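# Lift the crate with both hands and hold it

## Task

Grip the crate between the two hands and raise the whole crate at least three finger-widths above the table. Keep it motionless in the air and touching nothing else at the end. It counts as failed if any motor of either hand reports moving in hand_stopped_by at the finish.

## Robot and tools

Robot: a humanoid upper body on a stand just past the table's -x edge, facing roughly +x. It has two arms, left_arm on the +y side and right_arm on the -y side. Each ends in a five-finger hand: a right hand on right_arm and a mirrored left hand on left_arm. The body may sit slightly turned or tilted relative to the table.

World frame: the origin lies in the table-top plane, about under the pelvis. z = 0 is the table surface and +z is up. +x runs across the table away from the robot, and the near table edge is at x = 0.18 m. Each shoulder is about 0.28 m above the pelvis, 0.06 m toward +x and 0.10 m to its side. A hand point cannot get more than 0.62 m from its shoulder. Reported positions grow less accurate at long reach.

Hand point frame: the hand point sits 0.05 m in front of the palm, where index pad and thumb tip meet in a pinch. Its +z runs along the straightened fingers, which extend 0.06 to 0.07 m past it. +y points out of the palm. On the right hand +x points across the palm away from the thumb; on the left hand +x points toward the thumb. A wrist bracket on the little-finger side sticks out and can strike objects.

Row layout: every row has 28 numbers, each in [-1, 1], and both arms always appear. Numbers 1-14 are left_arm, numbers 15-28 are right_arm. Each block is ordered dx, dy, dz, rx, ry, rz, little, ring, middle, index, thumb_bend, thumb_turn, force_limit, speed.
- dx..rz are an offset, not a pose. They are expressed in that hand point's own axes and measured from its pose at the start of the action. In the first action of a call, the start is the last pose a result reported. Every row in an action uses the same start; rows do not add up. Scale: 1.0 means 0.6 m of translation or 180 degrees of rotation. rx, ry, rz together form one rotation vector. Zeros mean stay put.
- The six finger values are absolute targets. +1 means open or straight and -1 means curled. For thumb_turn, +1 puts the thumb beside the palm and -1 puts it in front of the palm. An approximate pinch is index -0.22, thumb_bend -0.75, thumb_turn -0.57.
- force_limit: a closing motor stops at this load. It maps linearly from about 0 N at -1 to 10 N at +1, or to 15 N for the two thumb motors. speed: near zero at -1 up to full at +1. At full speed a finger covers its whole travel in 0.6 s. Close at -0.9 or lower for a gentle grip.
- No number means unchanged. To keep a hand as it is, resend the eight hand numbers you last sent. If you have sent none yet, send its hand_measured six, then hand_force_limit and hand_speed.

Tools:
- execute_actions(actions): a list of actions. Each action is a table of up to 15 rows, one row per 1/30 s step. If the table is short, its last row repeats until 15 steps are done. An empty list just returns the current state and images.
- move(target, speed, blocking): target is one 28-number row, offsets taken from the last reported pose. The hand points travel straight paths that all finish together, lasting 0.5 to 10 s. speed is in m/s, from 0.002 to 0.5 (default 0.25), and turning is capped at twice that in rad/s. Paths do not avoid obstacles or the other arm. With blocking=false the call returns after 0.5 s; then use wait(0) or stop before sending anything else. The result adds a move: line giving the ending (done, off_target, moving, held, fault) and any limits. limits=paced means the pose was clipped. held means a safety check blocked steps, after which the arm can surge faster than speed. The result also gives each hand point's distance to its goal.
- wait(seconds): 0 to 10 s. The arms keep their last command, and a running move continues.
- stop(): brakes a running move to rest. Braking needs distance.
- zoom_image(camera, region): camera is cam_high, cam_left_wrist or cam_right_wrist. region is [x0, y0, x1, y1] in image pixels, at most 504 by 504.
- show_instructions(): shows the reference pages.
- finished_scene(scene): ends the current scene; pass its number. It cannot be undone, so the crate must already be held steady.

Control details: each step, the commanded pose is clipped to within 70 mm and 16 degrees of the measured one. A distant goal may therefore need several actions, and the arm does not continue past its last clipped pose. When position and orientation conflict, position wins. Hand target lines show where each arm is now heading. A pose unreachable line means the clearance check altered or blocked that arm.

Results: the state line gives each hand point's position (m) and quaternion (wxyz) in the world frame. For each hand, hand_measured, hand_stopped_by and hand_load_n list six values in motor order. stopped_by values are moving, target, force, stalled or fault. A motor starts only when its target changes by at least 0.01. A pushed-back motor keeps reading moving for as long as the motion would take, then reads stalled. Loads are positive when the finger is pushed open; loads near zero mean the grip has been lost. Raise force_limit and send a further-closed target to squeeze harder.

Gripping: with the thumb turned fully across the palm, a hand can wrap objects 0.035 to 0.08 m wide. Turn the thumb before reaching the object.

Avoid: the two arms, including wrists, palms, brackets and fingers, hitting or pressing hard on each other. Also avoid knocking anything off the table, fast impacts, and driving far past contact. If contact torque reaches a joint's limit (22.2 N m for the big joints, 4.45 N m for wrist pitch and yaw), that arm halts for 10 s. Holding loads heats motors: a MOTOR HOT line appears at 90 °C, and at 120 °C the arm drops. Before ending, make sure no hand motor still reads moving.

Each tool is called after "Emit:" in YAML: its name, and indented under it one key for each argument.

## Session

Emit:
execute_actions:
  actions: []

Scene clock: 0.00 s.
left_arm: end_effector_position=(+0.1478, +0.0845, +0.4031) hand_measured=(+1.000, +1.000, +1.000, +1.000, +1.000, +1.000) hand_load_n=(+0.0, +0.0, +0.0, +0.0, +0.0, +0.0) hand_stopped_by=(target, target, target, target, target, target) hand_force_limit=0.00 hand_speed=-0.80 end_effector_quat_wxyz=(-0.113, +0.001, -0.281, +0.953) | right_arm: end_effector_position=(+0.2459, -0.0789, +0.3784) hand_measured=(+1.000, +1.000, +1.000, +1.000, +1.000, +1.000) hand_load_n=(+0.0, +0.0, +0.0, +0.0, +0.0, +0.0) hand_stopped_by=(target, target, target, target, target, target) hand_force_limit=0.00 hand_speed=-0.80 end_effector_quat_wxyz=(+0.946, -0.143, +0.237, +0.169)
Joint positions: left_arm=[-0.214  0.37   0.301 -0.49  -0.337 -1.098 -0.465] | right_arm=[ 0.013 -0.438 -0.083 -0.418  0.477 -0.883  0.29 ]
Joint velocities: left_arm=[-0.002 -0.006  0.005 -0.011  0.015  0.     0.   ] | right_arm=[ 0.003  0.002 -0.003  0.008  0.     0.     0.   ]
Hand target (left_arm): +0.148, +0.085, +0.403; -0.113, +0.001, -0.281, +0.953
Hand target (right_arm): +0.246, -0.079, +0.378; +0.946, -0.143, +0.237, +0.169
camera_calibration (this result's frames):
cam_left_wrist: T_world_to_cam=[[-0.146056, 0.829767, 0.53866, -0.262964], [-0.872785, 0.148263, -0.465042, 0.310923], [-0.46574, -0.538056, 0.702554, -0.0375985], [0, 0, 0, 1]] pos_world=[0.215451, 0.15187, 0.312655]
cam_right_wrist: T_world_to_cam=[[-0.503637, 0.846735, -0.171433, 0.247537], [-0.853411, -0.51847, -0.0536516, 0.184525], [-0.134312, 0.119282, 0.983734, -0.200954], [0, 0, 0, 1]] pos_world=[0.255154, -0.0899571, 0.250022]

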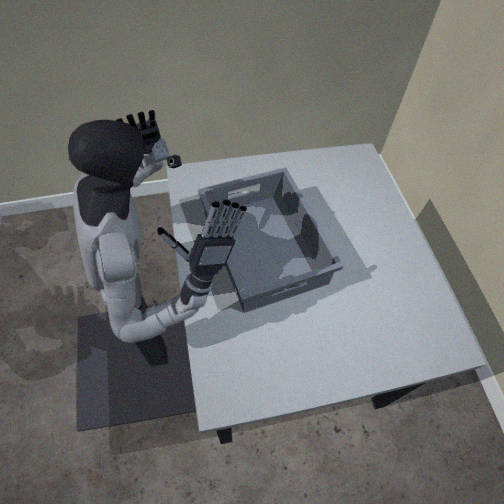

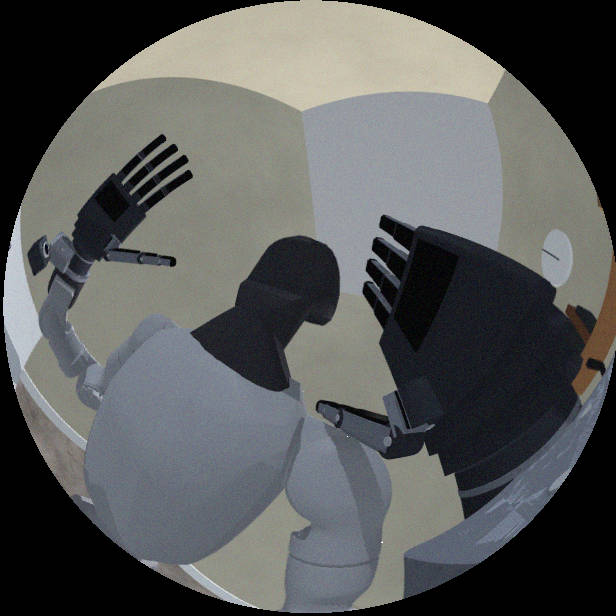

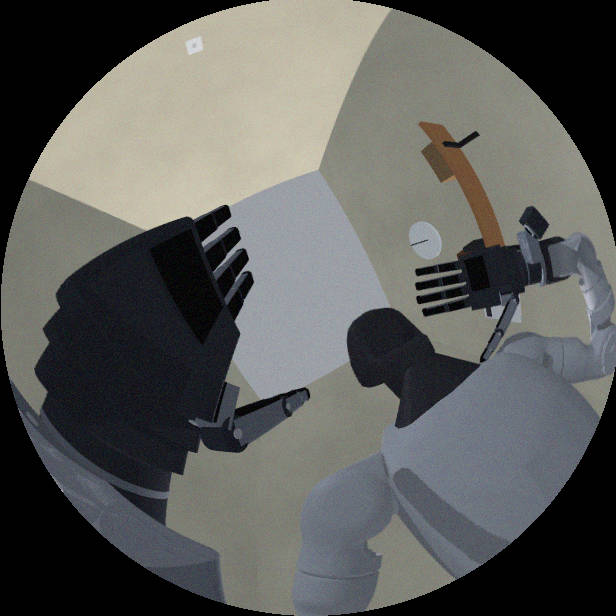

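Emit:
zoom_image:
  camera: "cam_high"
  region: [185, 155, 355, 325]

Emit:
zoom_image:
  camera: "cam_high"
  region: [190, 160, 300, 220]

Emit:
zoom_image:
  camera: "cam_high"
  region: [230, 245, 350, 320]

Region (185, 155, 355, 325) of cam_high's 504x504 image, scaled by 2.965, with more detail than that image has.

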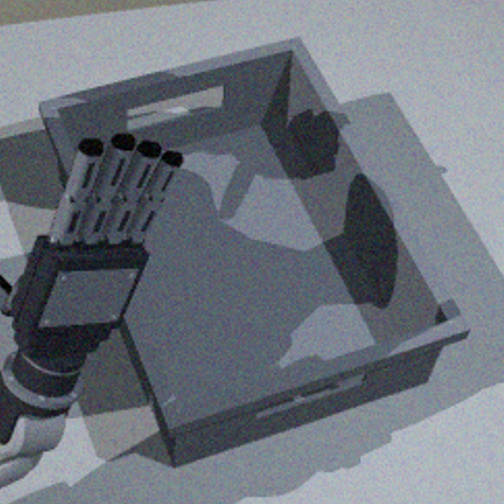

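Region (190, 160, 300, 220) of cam_high's 504x504 image, scaled by 4.582, with more detail than that image has; it fills the top 275 rows of this view, and the rest is white.

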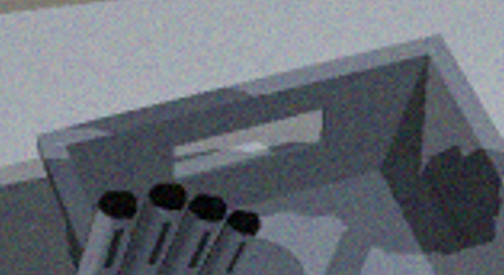

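Region (230, 245, 350, 320) of cam_high's 504x504 image, scaled by 4.200, with more detail than that image has; it fills the top 315 rows of this view, and the rest is white.

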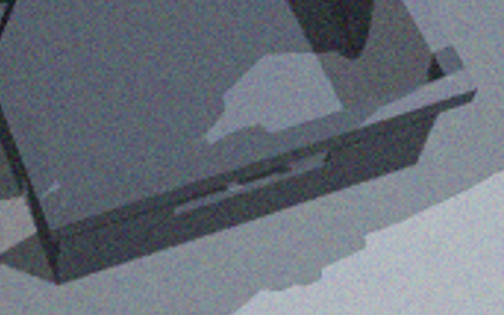

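Emit:
zoom_image:
  camera: "cam_high"
  region: [190, 175, 230, 215]

Emit:
zoom_image:
  camera: "cam_high"
  region: [255, 160, 300, 205]

Emit:
zoom_image:
  camera: "cam_high"
  region: [310, 250, 350, 290]

Emit:
zoom_image:
  camera: "cam_high"
  region: [228, 280, 268, 320]

Region (190, 175, 230, 215) of cam_high's 504x504 image, scaled by 12.600, with more detail than that image has.

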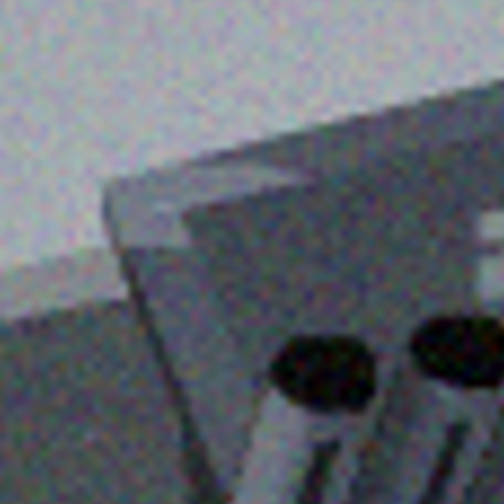

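Region (255, 160, 300, 205) of cam_high's 504x504 image, scaled by 11.200, with more detail than that image has.

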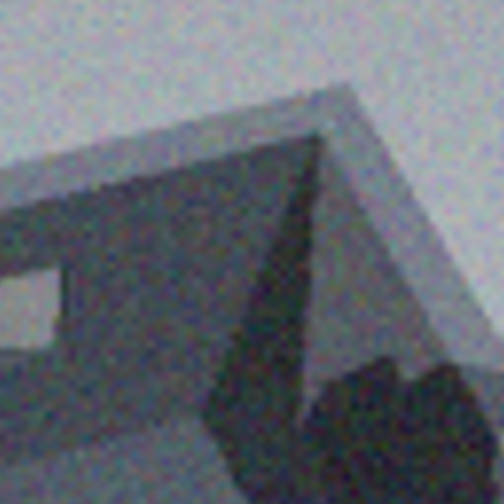

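Region (310, 250, 350, 290) of cam_high's 504x504 image, scaled by 12.600, with more detail than that image has.

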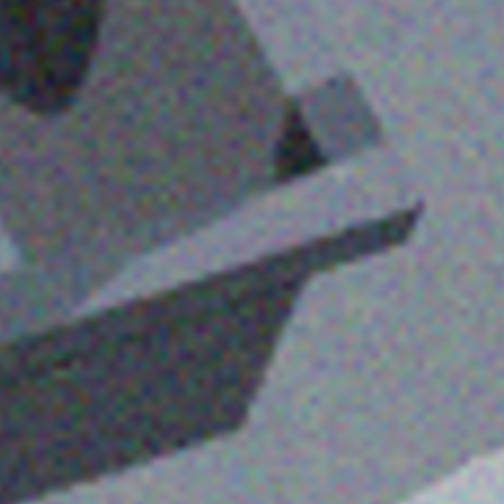

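Region (228, 280, 268, 320) of cam_high's 504x504 image, scaled by 12.600, with more detail than that image has.

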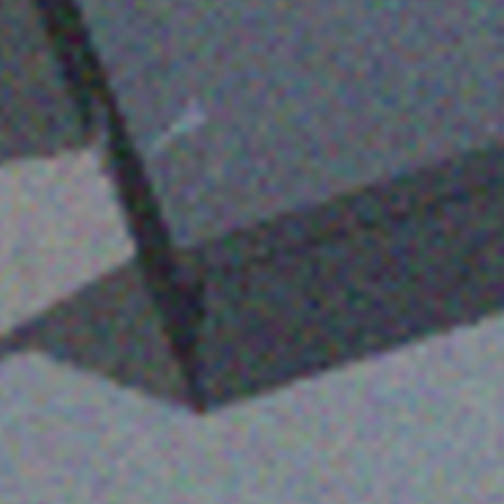

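Emit:
move:
  target: [-0.5199,0.0404,-0.3827,0.045,-0.7397,-0.232,-0.25,1,1,1,1,1,0,-0.5,0.4617,-0.2231,-0.0911,0.0929,0.5887,0.0599,-0.25,1,1,1,1,1,0,-0.5]
  speed: 0.5

Scene clock: 123.27 s.
left_arm: end_effector_position=(+0.4470, +0.2373, +0.2265) hand_measured=(-0.250, +1.000, +1.000, +1.000, +1.000, +1.000) hand_load_n=(+0.0, +0.0, +0.0, +0.0, +0.0, +0.0) hand_stopped_by=(target, target, target, target, target, target) hand_force_limit=0.00 hand_speed=-0.50 end_effector_quat_wxyz=(+0.006, +0.921, +0.046, +0.387) | right_arm: end_effector_position=(+0.4991, -0.1634, +0.2121) hand_measured=(-0.250, +1.000, +1.000, +1.000, +1.000, +1.000) hand_load_n=(+0.0, +0.0, +0.0, +0.0, +0.0, +0.0) hand_stopped_by=(target, target, target, target, target, target) hand_force_limit=0.00 hand_speed=-0.50 end_effector_quat_wxyz=(+0.361, -0.067, +0.930, +0.033)
Joint positions: left_arm=[-1.048  1.105 -0.218  0.23  -1.534  1.219  0.393] | right_arm=[-1.148 -1.353  0.505  0.314  1.565  1.142 -0.231]
Joint velocities: left_arm=[-0.015  0.011 -0.011  0.006 -0.002  0.     0.   ] | right_arm=[-0.037  0.003  0.015  0.002 -0.002  0.     0.008]
Hand target (left_arm): +0.447, +0.237, +0.226; +0.005, +0.921, +0.046, +0.386
Hand target (right_arm): +0.499, -0.164, +0.211; +0.360, -0.068, +0.930, +0.032
Off the commanded pose (left_arm): 0.022 m, 4 deg.
Off the commanded pose (right_arm): 0.018 m, 2 deg.
move: off_target (left_arm, right_arm)
camera_calibration (this result's frames):
cam_left_wrist: T_world_to_cam=[[-0.129503, 0.986941, -0.0957903, -0.151857], [0.2079, 0.121482, 0.970577, -0.33464], [0.969539, 0.105778, -0.220918, -0.277155], [0, 0, 0, 1]] pos_world=[0.318618, 0.219844, 0.249019]
cam_right_wrist: T_world_to_cam=[[-0.091492, 0.987197, 0.130659, 0.171272], [0.233563, -0.106276, 0.966516, -0.343659], [0.968028, 0.118946, -0.220849, -0.287977], [0, 0, 0, 1]] pos_world=[0.374705, -0.171348, 0.246175]

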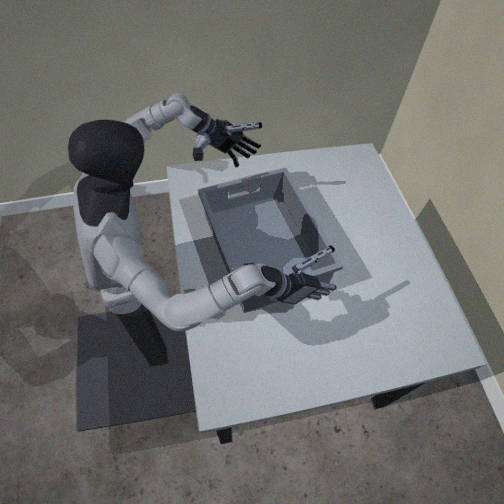

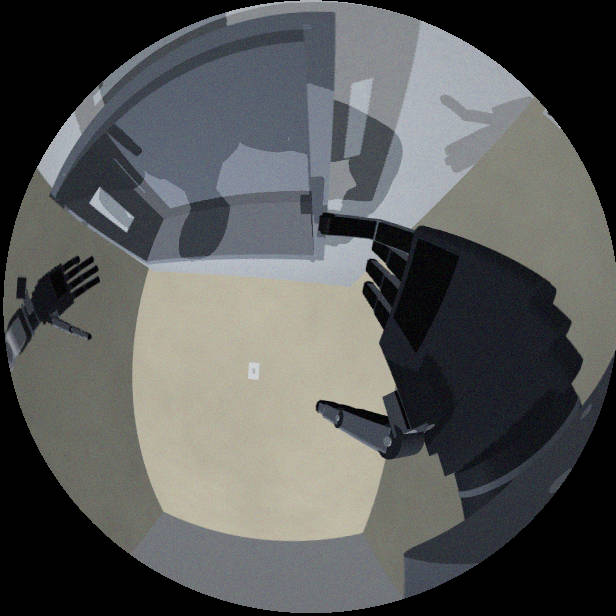

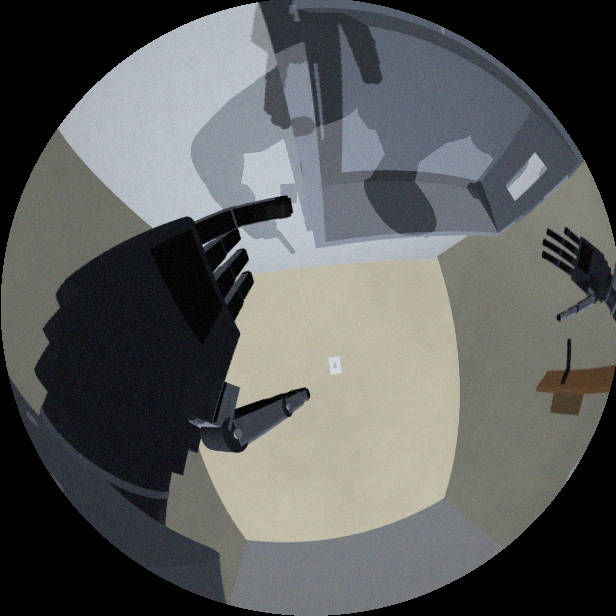

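Emit:
zoom_image:
  camera: "cam_right_wrist"
  region: [230, 0, 400, 270]

Emit:
zoom_image:
  camera: "cam_right_wrist"
  region: [440, 110, 610, 260]

Emit:
zoom_image:
  camera: "cam_left_wrist"
  region: [240, 0, 420, 280]

Emit:
zoom_image:
  camera: "cam_left_wrist"
  region: [30, 140, 190, 280]

Region (230, 0, 400, 270) of cam_right_wrist's 616x616 image, scaled by 1.867, with more detail than that image has; it fills the left 317 columns of this view, and the rest is white.

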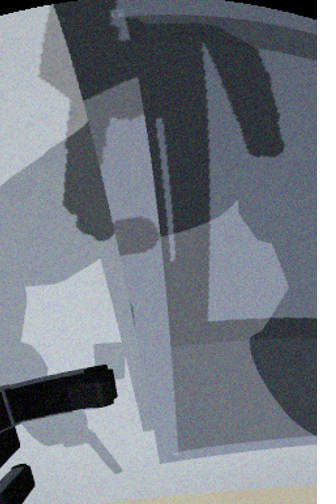

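Region (440, 110, 610, 260) of cam_right_wrist's 616x616 image, scaled by 2.965, with more detail than that image has; it fills the top 445 rows of this view, and the rest is white.

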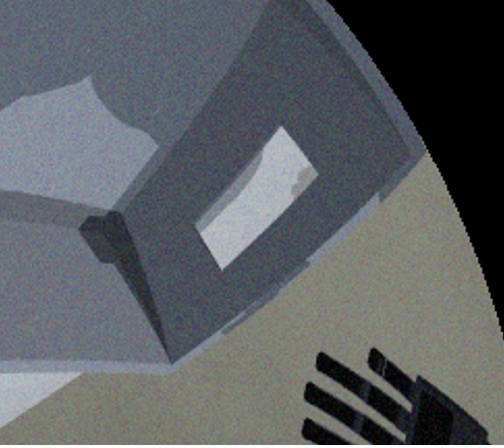

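Region (240, 0, 420, 280) of cam_left_wrist's 616x616 image, scaled by 1.800, with more detail than that image has; it fills the left 324 columns of this view, and the rest is white.

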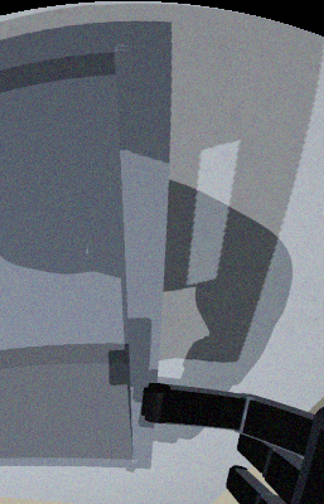

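Region (30, 140, 190, 280) of cam_left_wrist's 616x616 image, scaled by 3.150, with more detail than that image has; it fills the top 441 rows of this view, and the rest is white.

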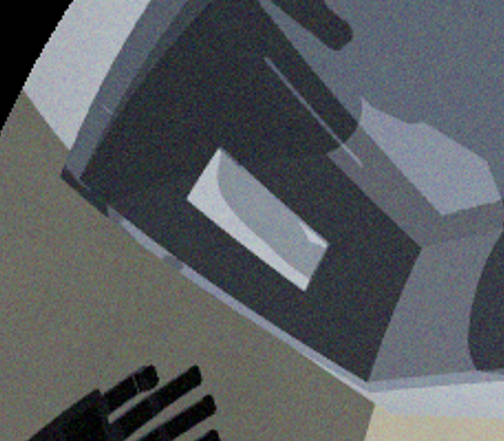

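Emit:
zoom_image:
  camera: "cam_right_wrist"
  region: [265, 160, 365, 260]

Emit:
zoom_image:
  camera: "cam_right_wrist"
  region: [250, 0, 360, 80]

Emit:
zoom_image:
  camera: "cam_left_wrist"
  region: [270, 170, 370, 270]

Emit:
zoom_image:
  camera: "cam_left_wrist"
  region: [270, 0, 360, 90]

Region (265, 160, 365, 260) of cam_right_wrist's 616x616 image, scaled by 5.040, with more detail than that image has.

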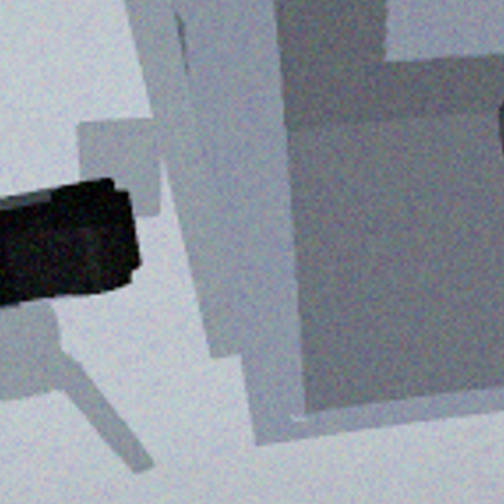

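Region (250, 0, 360, 80) of cam_right_wrist's 616x616 image, scaled by 4.582, with more detail than that image has; it fills the top 367 rows of this view, and the rest is white.

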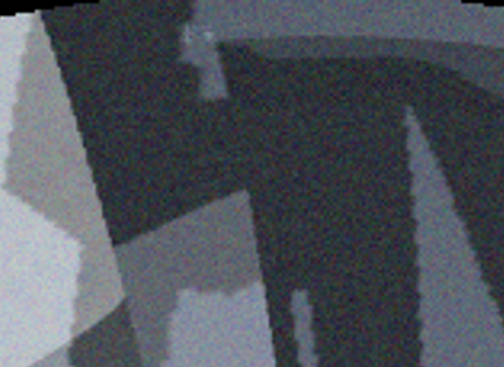

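Region (270, 170, 370, 270) of cam_left_wrist's 616x616 image, scaled by 5.040, with more detail than that image has.

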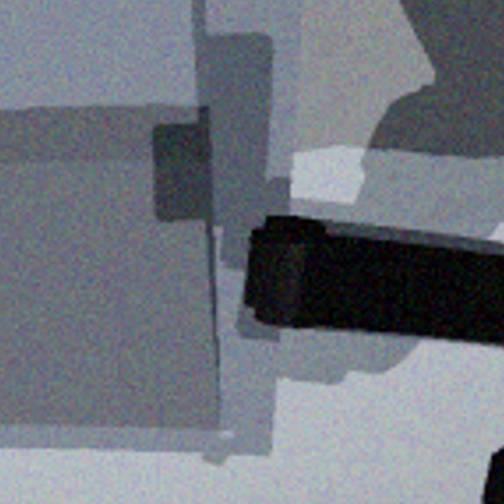

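Region (270, 0, 360, 90) of cam_left_wrist's 616x616 image, scaled by 5.600, with more detail than that image has.

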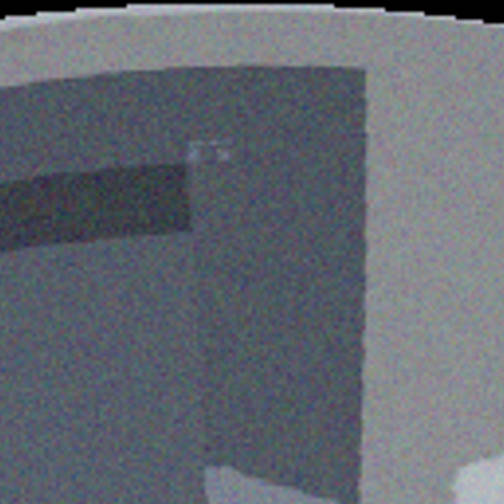

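Emit:
move:
  target: [-0.1165,-0.0462,0.1448,0.012,-0.011,-0.0116,0.8,1,1,1,1,1,0,1,0.0797,0.0114,0.131,-0.016,0.006,-0.0154,0.8,1,1,1,1,1,0,1]
  speed: 0.18

Scene clock: 244.47 s.
left_arm: end_effector_position=(+0.4545, +0.2617, +0.1125) hand_measured=(+0.800, +1.000, +1.000, +1.000, +1.000, +1.000) hand_load_n=(+0.0, +0.0, +0.0, +0.0, +0.0, +0.0) hand_stopped_by=(target, target, target, target, target, target) hand_force_limit=0.00 hand_speed=1.00 end_effector_quat_wxyz=(-0.007, +0.928, +0.066, +0.368) | right_arm: end_effector_position=(+0.5195, -0.1539, +0.1255) hand_measured=(+0.800, +1.000, +1.000, +1.000, +1.000, +1.000) hand_load_n=(+0.0, +0.0, +0.0, +0.0, +0.0, +0.0) hand_stopped_by=(target, target, target, target, target, target) hand_force_limit=0.00 hand_speed=1.00 end_effector_quat_wxyz=(+0.353, -0.093, +0.929, +0.052)
Joint positions: left_arm=[-0.872  0.936 -0.399  0.45  -1.162  0.84   0.094] | right_arm=[-1.077 -1.126  0.69   0.586  1.236  0.819  0.09 ]
Joint velocities: left_arm=[-0.002 -0.012  0.     0.     0.015  0.     0.   ] | right_arm=[ 0.003  0.     0.002 -0.002  0.012  0.     0.   ]
Hand target (left_arm): +0.455, +0.263, +0.112; -0.009, +0.928, +0.065, +0.368
Hand target (right_arm): +0.520, -0.155, +0.125; +0.354, -0.094, +0.929, +0.050
Off the commanded pose (left_arm): 0.004 m, 1 deg.
Off the commanded pose (right_arm): 0.005 m, 1 deg.
move: off_target (left_arm, right_arm)
camera_calibration (this result's frames):
cam_left_wrist: T_world_to_cam=[[-0.17798, 0.980488, -0.0834704, -0.163634], [0.242521, 0.125914, 0.96194, -0.244456], [0.953681, 0.150962, -0.260199, -0.312424], [0, 0, 0, 1]] pos_world=[0.328115, 0.238386, 0.140201]
cam_right_wrist: T_world_to_cam=[[-0.151844, 0.977358, 0.147362, 0.202797], [0.254262, -0.105449, 0.96137, -0.273701], [0.955141, 0.183447, -0.232493, -0.309932], [0, 0, 0, 1]] pos_world=[0.396414, -0.170211, 0.161186]

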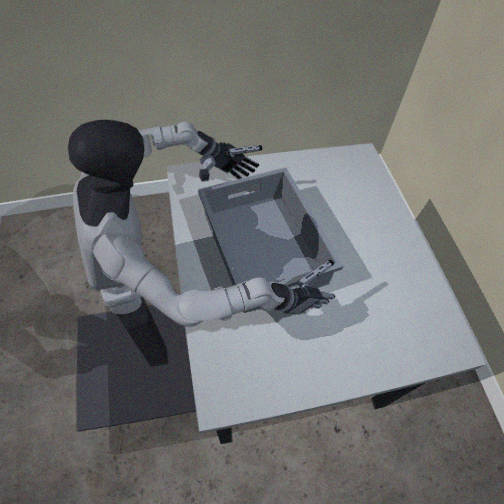

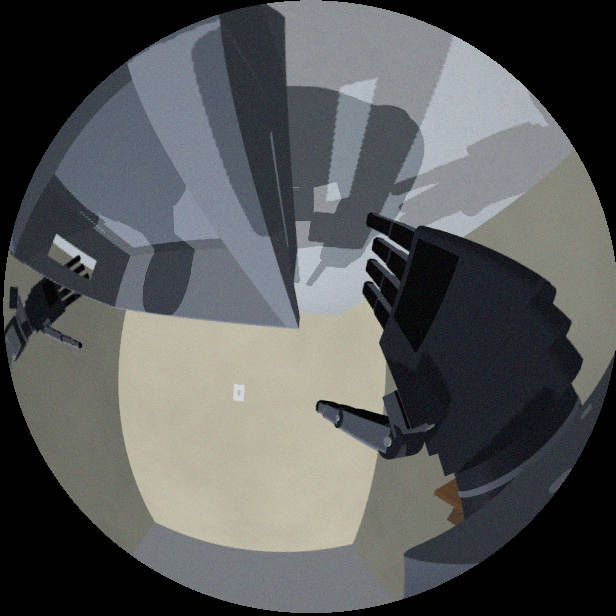

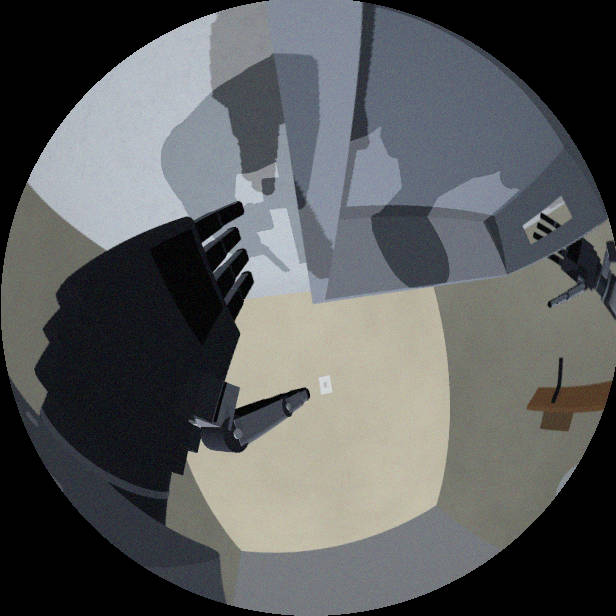

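Emit:
zoom_image:
  camera: "cam_right_wrist"
  region: [270, 190, 400, 320]

Emit:
zoom_image:
  camera: "cam_right_wrist"
  region: [470, 150, 616, 296]

Emit:
zoom_image:
  camera: "cam_left_wrist"
  region: [200, 100, 340, 340]

Emit:
zoom_image:
  camera: "cam_left_wrist"
  region: [0, 180, 150, 330]

Region (270, 190, 400, 320) of cam_right_wrist's 616x616 image, scaled by 3.877, with more detail than that image has.

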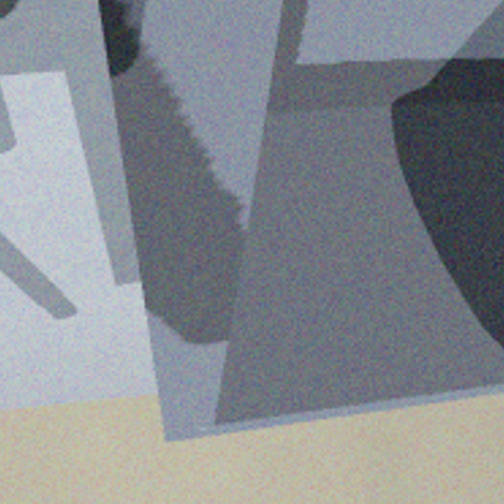

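Region (470, 150, 616, 296) of cam_right_wrist's 616x616 image, scaled by 3.452, with more detail than that image has.

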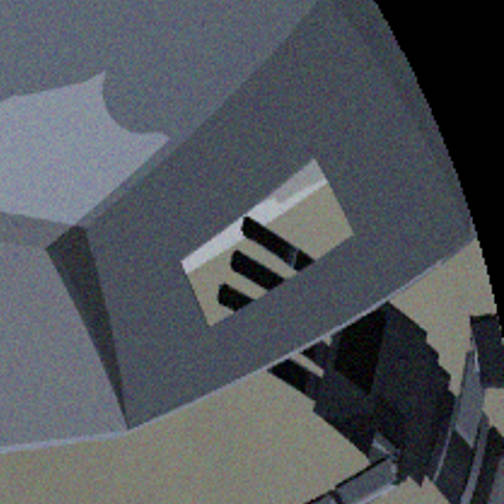

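Region (200, 100, 340, 340) of cam_left_wrist's 616x616 image, scaled by 2.100, with more detail than that image has; it fills the left 294 columns of this view, and the rest is white.

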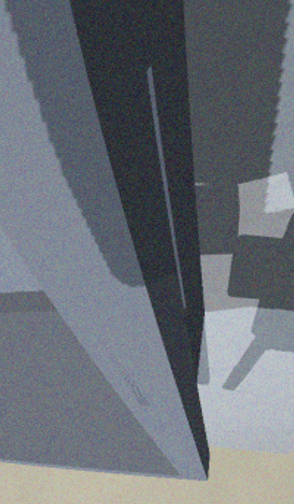

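Region (0, 180, 150, 330) of cam_left_wrist's 616x616 image, scaled by 3.360, with more detail than that image has.

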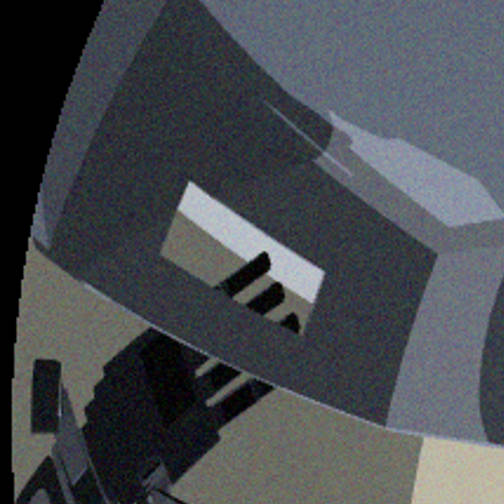

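Emit:
move:
  target: [0.011,0.02,0.0102,0,0,0,-0.25,1,1,1,1,1,0,0.6,0.028,0,0.0127,0,0,0,-0.25,1,1,1,1,1,0,0.6]
  speed: 0.1

Emit:
zoom_image:
  camera: "cam_right_wrist"
  region: [500, 180, 616, 296]

Emit:
zoom_image:
  camera: "cam_left_wrist"
  region: [10, 210, 126, 326]

Scene clock: 343.23 s.
left_arm: end_effector_position=(+0.4650, +0.2493, +0.1138) hand_measured=(-0.250, +1.000, +1.000, +1.000, +1.000, +1.000) hand_load_n=(+0.0, +0.0, +0.0, +0.0, +0.0, +0.0) hand_stopped_by=(target, target, target, target, target, target) hand_force_limit=0.00 hand_speed=0.60 end_effector_quat_wxyz=(-0.003, +0.927, +0.066, +0.369) | right_arm: end_effector_position=(+0.5118, -0.1561, +0.1076) hand_measured=(-0.250, +1.000, +1.000, +1.000, +1.000, +1.000) hand_load_n=(+0.0, +0.0, +0.0, +0.0, +0.0, +0.0) hand_stopped_by=(target, target, target, target, target, target) hand_force_limit=0.00 hand_speed=0.60 end_effector_quat_wxyz=(+0.351, -0.094, +0.930, +0.050)
Joint positions: left_arm=[-0.922  0.888 -0.416  0.482 -1.161  0.847  0.125] | right_arm=[-0.997 -1.124  0.679  0.555  1.239  0.763  0.075]
Joint velocities: left_arm=[-0.003 -0.003 -0.023  0.     0.005  0.     0.002] | right_arm=[ 0.     0.    -0.026 -0.008 -0.003 -0.005  0.   ]
Hand target (left_arm): +0.465, +0.250, +0.113; -0.007, +0.928, +0.066, +0.367
Hand target (right_arm): +0.512, -0.154, +0.108; +0.353, -0.093, +0.929, +0.053
Off the commanded pose (left_arm): 0.002 m, 0 deg.
Off the commanded pose (right_arm): 0.002 m, 0 deg.
move: done
camera_calibration (this result's frames):
cam_left_wrist: T_world_to_cam=[[-0.175119, 0.980389, -0.0903941, -0.149979], [0.240356, 0.131606, 0.961722, -0.246998], [0.954758, 0.146689, -0.258689, -0.319849], [0, 0, 0, 1]] pos_world=[0.338481, 0.226463, 0.141245]
cam_right_wrist: T_world_to_cam=[[-0.151732, 0.977995, 0.143188, 0.206922], [0.258162, -0.100625, 0.960847, -0.255972], [0.954112, 0.182757, -0.237213, -0.305438], [0, 0, 0, 1]] pos_world=[0.3889, -0.172305, 0.143867]

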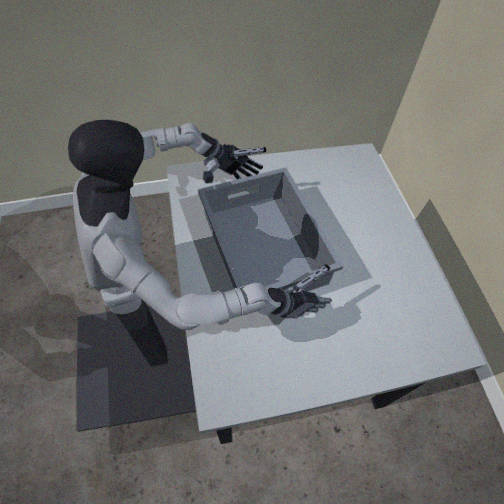

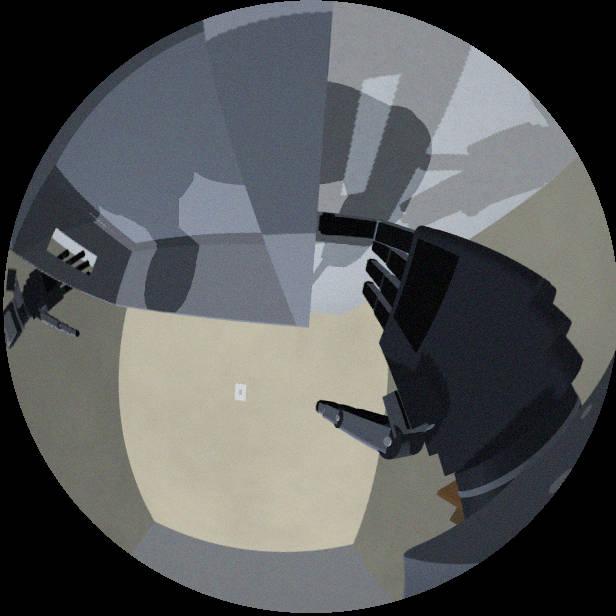

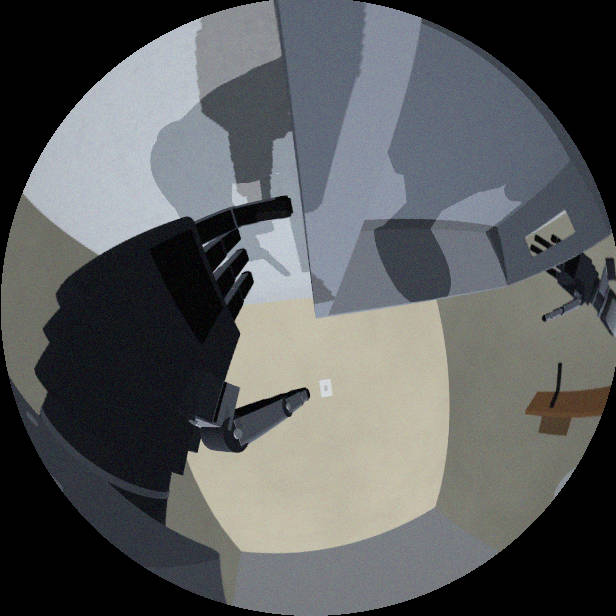

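Region (500, 180, 616, 296) of cam_right_wrist's 616x616 image, scaled by 4.345, with more detail than that image has.

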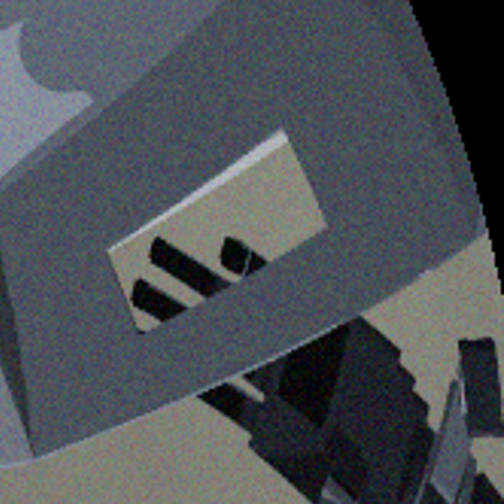

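Region (10, 210, 126, 326) of cam_left_wrist's 616x616 image, scaled by 4.345, with more detail than that image has.

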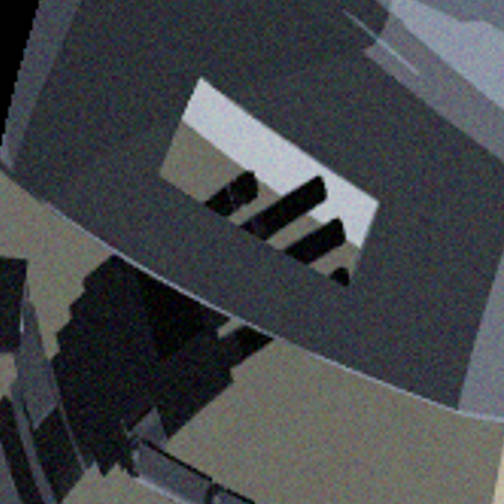

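Emit:
execute_actions:
  actions:
    - [[-0.0002,0.0002,0.0004,0,0,0,-0.25,1,1,1,1,1,0,0.6,-0.0002,0.0002,0.0004,0,0,0,-0.25,1,1,1,1,1,0,0.6],[-0.0008,0.0008,0.0015,0,0,0,-0.25,1,1,1,1,1,0,0.6,-0.0006,0.0009,0.0014,0,0,0,-0.25,1,1,1,1,1,0,0.6],[-0.0018,0.0018,0.0032,0,0,0,-0.25,1,1,1,1,1,0,0.6,-0.0013,0.0019,0.0029,0,0,0,-0.25,1,1,1,1,1,0,0.6],[-0.003,0.0032,0.0052,0,0,0,-0.25,1,1,1,1,1,0,0.6,-0.0021,0.0034,0.0048,0,0,0,-0.25,1,1,1,1,1,0,0.6],[-0.0042,0.0049,0.0074,0,0,0,-0.25,1,1,1,1,1,0,0.6,-0.003,0.0052,0.0069,0,0,0,-0.25,1,1,1,1,1,0,0.6],[-0.0054,0.007,0.0095,0,0,0,-0.25,1,1,1,1,1,0,0.6,-0.0038,0.0075,0.0088,0,0,0,-0.25,1,1,1,1,1,0,0.6],[-0.0064,0.0094,0.0111,0,0,0,-0.25,1,1,1,1,1,0,0.6,-0.0045,0.0101,0.0103,0,0,0,-0.25,1,1,1,1,1,0,0.6],[-0.007,0.0121,0.0122,0,0,0,-0.25,1,1,1,1,1,0,0.6,-0.0049,0.013,0.0113,0,0,0,-0.25,1,1,1,1,1,0,0.6],[-0.0072,0.0151,0.0126,0,0,0,-0.25,1,1,1,1,1,0,0.6,-0.0051,0.0161,0.0117,0,0,0,-0.25,1,1,1,1,1,0,0.6],[-0.0072,0.0183,0.0126,0,0,0,-0.25,1,1,1,1,1,0,0.6,-0.0051,0.0196,0.0117,0,0,0,-0.25,1,1,1,1,1,0,0.6],[-0.0072,0.0217,0.0126,0,0,0,-0.25,1,1,1,1,1,0,0.6,-0.0051,0.0232,0.0117,0,0,0,-0.25,1,1,1,1,1,0,0.6],[-0.0072,0.0253,0.0126,0,0,0,-0.25,1,1,1,1,1,0,0.6,-0.0051,0.0271,0.0117,0,0,0,-0.25,1,1,1,1,1,0,0.6],[-0.0072,0.029,0.0126,0,0,0,-0.25,1,1,1,1,1,0,0.6,-0.0051,0.031,0.0117,0,0,0,-0.25,1,1,1,1,1,0,0.6],[-0.0072,0.0328,0.0126,0,0,0,-0.25,1,1,1,1,1,0,0.6,-0.0051,0.0351,0.0117,0,0,0,-0.25,1,1,1,1,1,0,0.6],[-0.0072,0.0367,0.0126,0,0,0,-0.25,1,1,1,1,1,0,0.6,-0.0051,0.0392,0.0117,0,0,0,-0.25,1,1,1,1,1,0,0.6]]
    - [[0,0.0098,0,0,0,0,-0.25,1,1,1,1,1,0,0.6,0,0.0101,0,0,0,0,-0.25,1,1,1,1,1,0,0.6],[0,0.0136,0,0,0,0,-0.25,1,1,1,1,1,0,0.6,0,0.0141,0,0,0,0,-0.25,1,1,1,1,1,0,0.6],[0,0.0173,0,0,0,0,-0.25,1,1,1,1,1,0,0.6,0,0.0181,0,0,0,0,-0.25,1,1,1,1,1,0,0.6],[0,0.0209,0,0,0,0,-0.25,1,1,1,1,1,0,0.6,0,0.0219,0,0,0,0,-0.25,1,1,1,1,1,0,0.6],[0,0.0243,0,0,0,0,-0.25,1,1,1,1,1,0,0.6,0,0.0256,0,0,0,0,-0.25,1,1,1,1,1,0,0.6],[0,0.0275,0,0,0,0,-0.25,1,1,1,1,1,0,0.6,0,0.029,0,0,0,0,-0.25,1,1,1,1,1,0,0.6],[0,0.0305,0,0,0,0,-0.25,1,1,1,1,1,0,0.6,0,0.0322,0,0,0,0,-0.25,1,1,1,1,1,0,0.6],[0,0.0332,0,0,0,0,-0.25,1,1,1,1,1,0,0.6,0,0.0351,0,0,0,0,-0.25,1,1,1,1,1,0,0.6],[0,0.0356,0,0,0,0,-0.25,1,1,1,1,1,0,0.6,0,0.0377,0,0,0,0,-0.25,1,1,1,1,1,0,0.6],[0,0.0377,0,0,0,0,-0.25,1,1,1,1,1,0,0.6,0,0.0399,0,0,0,0,-0.25,1,1,1,1,1,0,0.6],[0,0.0395,0,0,0,0,-0.25,1,1,1,1,1,0,0.6,0,0.0418,0,0,0,0,-0.25,1,1,1,1,1,0,0.6],[0,0.0409,0,0,0,0,-0.25,1,1,1,1,1,0,0.6,0,0.0432,0,0,0,0,-0.25,1,1,1,1,1,0,0.6],[0,0.0419,0,0,0,0,-0.25,1,1,1,1,1,0,0.6,0,0.0443,0,0,0,0,-0.25,1,1,1,1,1,0,0.6],[0,0.0425,0,0,0,0,-0.25,1,1,1,1,1,0,0.6,0,0.0449,0,0,0,0,-0.25,1,1,1,1,1,0,0.6],[0,0.0427,0,0,0,0,-0.25,1,1,1,1,1,0,0.6,0,0.0452,0,0,0,0,-0.25,1,1,1,1,1,0,0.6]]

Scene clock: 418.73 s.
left_arm: end_effector_position=(+0.4732, +0.2099, +0.1071) hand_measured=(-0.250, +1.000, +1.000, +1.000, +1.000, +1.000) hand_load_n=(+0.0, +0.0, +0.0, +0.0, +0.0, +0.0) hand_stopped_by=(target, target, target, target, target, target) hand_force_limit=0.00 hand_speed=0.60 end_effector_quat_wxyz=(-0.009, +0.927, +0.065, +0.370) | right_arm: end_effector_position=(+0.5110, -0.1124, +0.1055) hand_measured=(-0.250, +1.000, +1.000, +1.000, +1.000, +1.000) hand_load_n=(+0.0, +0.0, +0.0, +0.0, +0.0, +0.0) hand_stopped_by=(target, target, target, target, target, target) hand_force_limit=0.00 hand_speed=0.60 end_effector_quat_wxyz=(+0.354, -0.100, +0.929, +0.045)
Joint positions: left_arm=[-0.917  0.775 -0.405  0.39  -1.21   0.861  0.336] | right_arm=[-0.994 -1.039  0.642  0.422  1.32   0.812 -0.166]
Joint velocities: left_arm=[-0.006 -0.031 -0.003 -0.037 -0.044  0.008  0.076] | right_arm=[-0.006  0.011 -0.009 -0.061  0.035  0.011 -0.099]
Hand target (left_arm): +0.473, +0.209, +0.107; -0.007, +0.927, +0.066, +0.369
Hand target (right_arm): +0.510, -0.111, +0.105; +0.352, -0.099, +0.930, +0.047
Off the commanded pose (left_arm): 0.002 m, 0 deg.
Off the commanded pose (right_arm): 0.001 m, 0 deg.
camera_calibration (this result's frames):
cam_left_wrist: T_world_to_cam=[[-0.176753, 0.981001, -0.0799715, -0.110966], [0.237587, 0.121373, 0.963754, -0.23413], [0.95515, 0.151346, -0.254526, -0.325246], [0, 0, 0, 1]] pos_world=[0.346671, 0.1865, 0.133986]
cam_right_wrist: T_world_to_cam=[[-0.159621, 0.97862, 0.129711, 0.169901], [0.252449, -0.086561, 0.963731, -0.245154], [0.954353, 0.186577, -0.233235, -0.313237], [0, 0, 0, 1]] pos_world=[0.387948, -0.129047, 0.141167]

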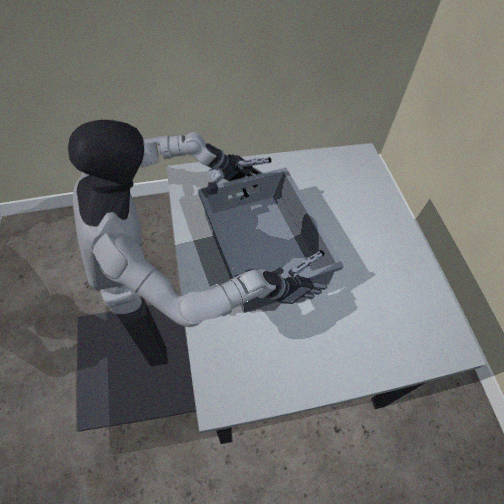

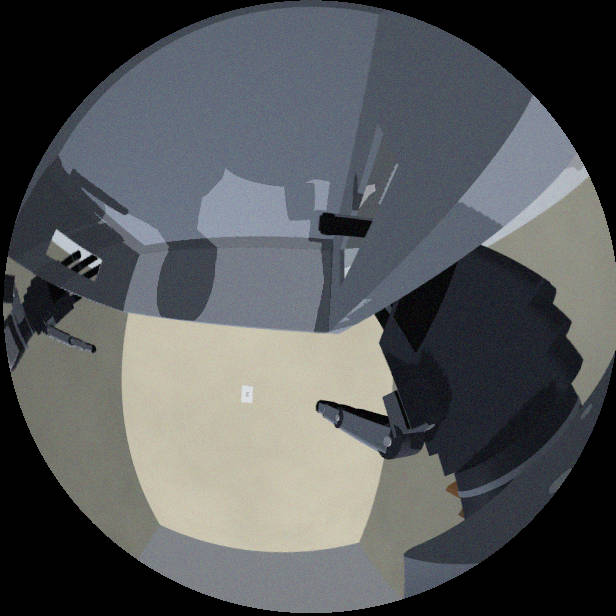

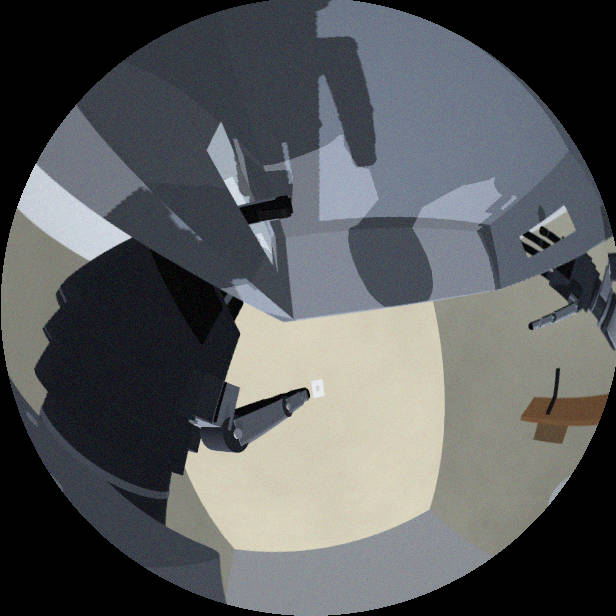

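Both hooks are through the slots. Let me check the details.

Emit:
execute_actions:
  actions: []

Emit:
zoom_image:
  camera: "cam_right_wrist"
  region: [500, 180, 616, 296]

Emit:
zoom_image:
  camera: "cam_left_wrist"
  region: [10, 210, 126, 326]

Scene clock: 422.57 s.
left_arm: end_effector_position=(+0.4733, +0.2099, +0.1071) hand_measured=(-0.250, +1.000, +1.000, +1.000, +1.000, +1.000) hand_load_n=(+0.0, +0.0, +0.0, +0.0, +0.0, +0.0) hand_stopped_by=(target, target, target, target, target, target) hand_force_limit=0.00 hand_speed=0.60 end_effector_quat_wxyz=(-0.009, +0.927, +0.065, +0.370) | right_arm: end_effector_position=(+0.5110, -0.1124, +0.1054) hand_measured=(-0.250, +1.000, +1.000, +1.000, +1.000, +1.000) hand_load_n=(+0.0, +0.0, +0.0, +0.0, +0.0, +0.0) hand_stopped_by=(target, target, target, target, target, target) hand_force_limit=0.00 hand_speed=0.60 end_effector_quat_wxyz=(+0.354, -0.099, +0.929, +0.044)
Joint positions: left_arm=[-0.917  0.774 -0.404  0.389 -1.211  0.861  0.339] | right_arm=[-0.994 -1.039  0.642  0.42   1.321  0.813 -0.171]
Joint velocities: left_arm=[ 0.005 -0.02   0.009  0.005  0.005  0.     0.   ] | right_arm=[-0.006 -0.006  0.008 -0.006 -0.002  0.     0.   ]
Hand target (left_arm): +0.473, +0.209, +0.107; -0.007, +0.927, +0.066, +0.369
Hand target (right_arm): +0.510, -0.111, +0.105; +0.352, -0.099, +0.930, +0.047
Off the commanded pose (left_arm): 0.002 m, 0 deg.
Off the commanded pose (right_arm): 0.001 m, 0 deg.
camera_calibration (this result's frames):
cam_left_wrist: T_world_to_cam=[[-0.178145, 0.980819, -0.0791054, -0.11034], [0.237398, 0.120856, 0.963865, -0.234005], [0.954938, 0.152929, -0.254374, -0.325587], [0, 0, 0, 1]] pos_world=[0.346811, 0.186296, 0.133999]
cam_right_wrist: T_world_to_cam=[[-0.158211, 0.979003, 0.128542, 0.169308], [0.252163, -0.0858053, 0.963873, -0.244844], [0.954664, 0.184909, -0.233293, -0.313622], [0, 0, 0, 1]] pos_world=[0.38793, -0.128771, 0.141069]

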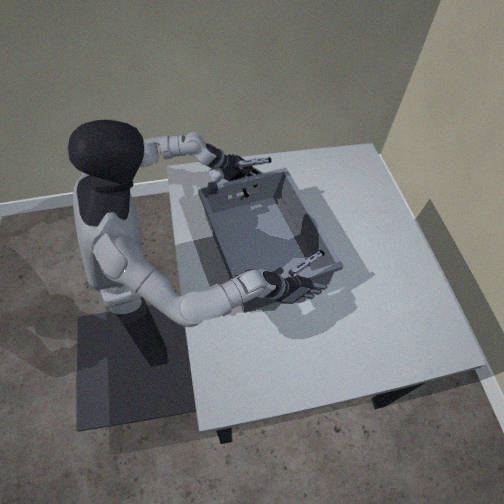

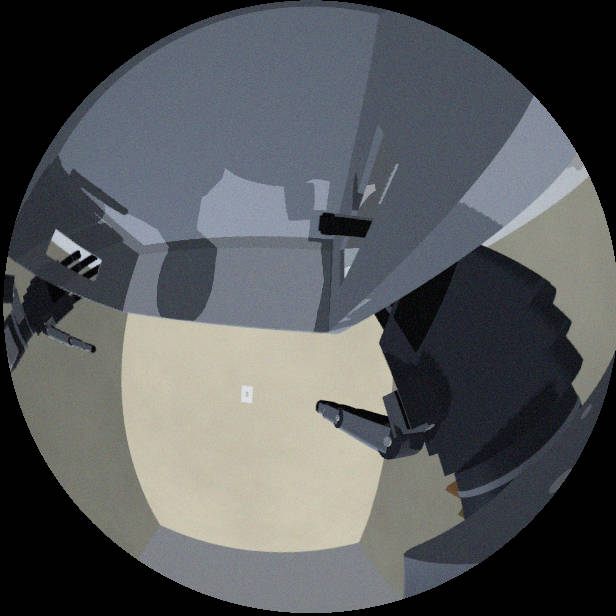

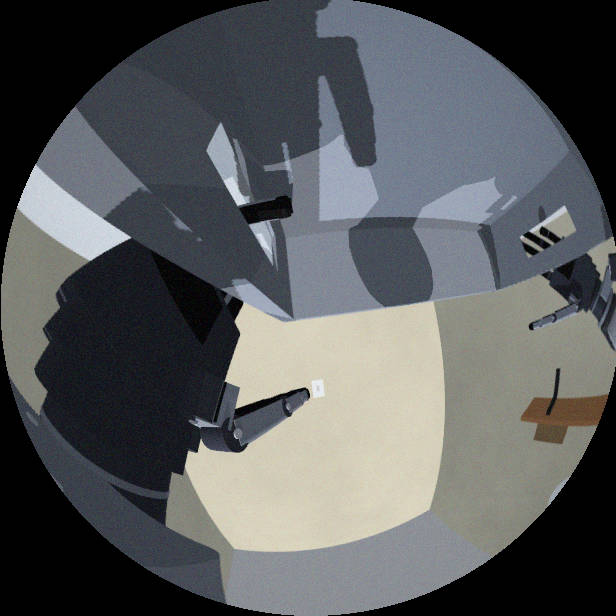

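Region (500, 180, 616, 296) of cam_right_wrist's 616x616 image, scaled by 4.345, with more detail than that image has.

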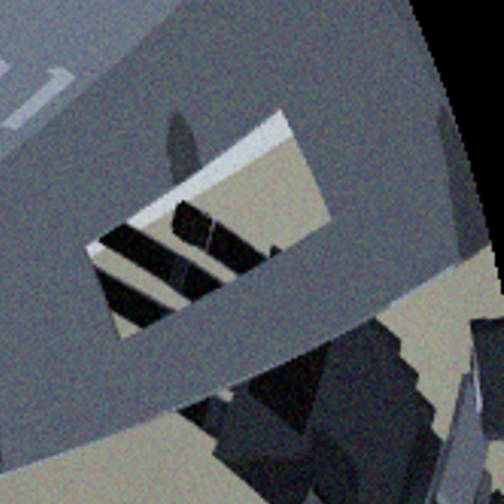

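Region (10, 210, 126, 326) of cam_left_wrist's 616x616 image, scaled by 4.345, with more detail than that image has.

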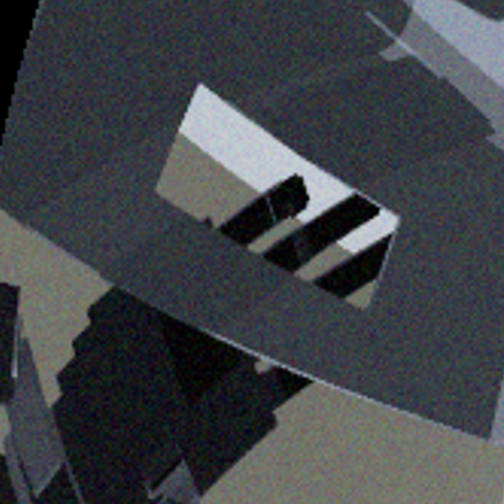

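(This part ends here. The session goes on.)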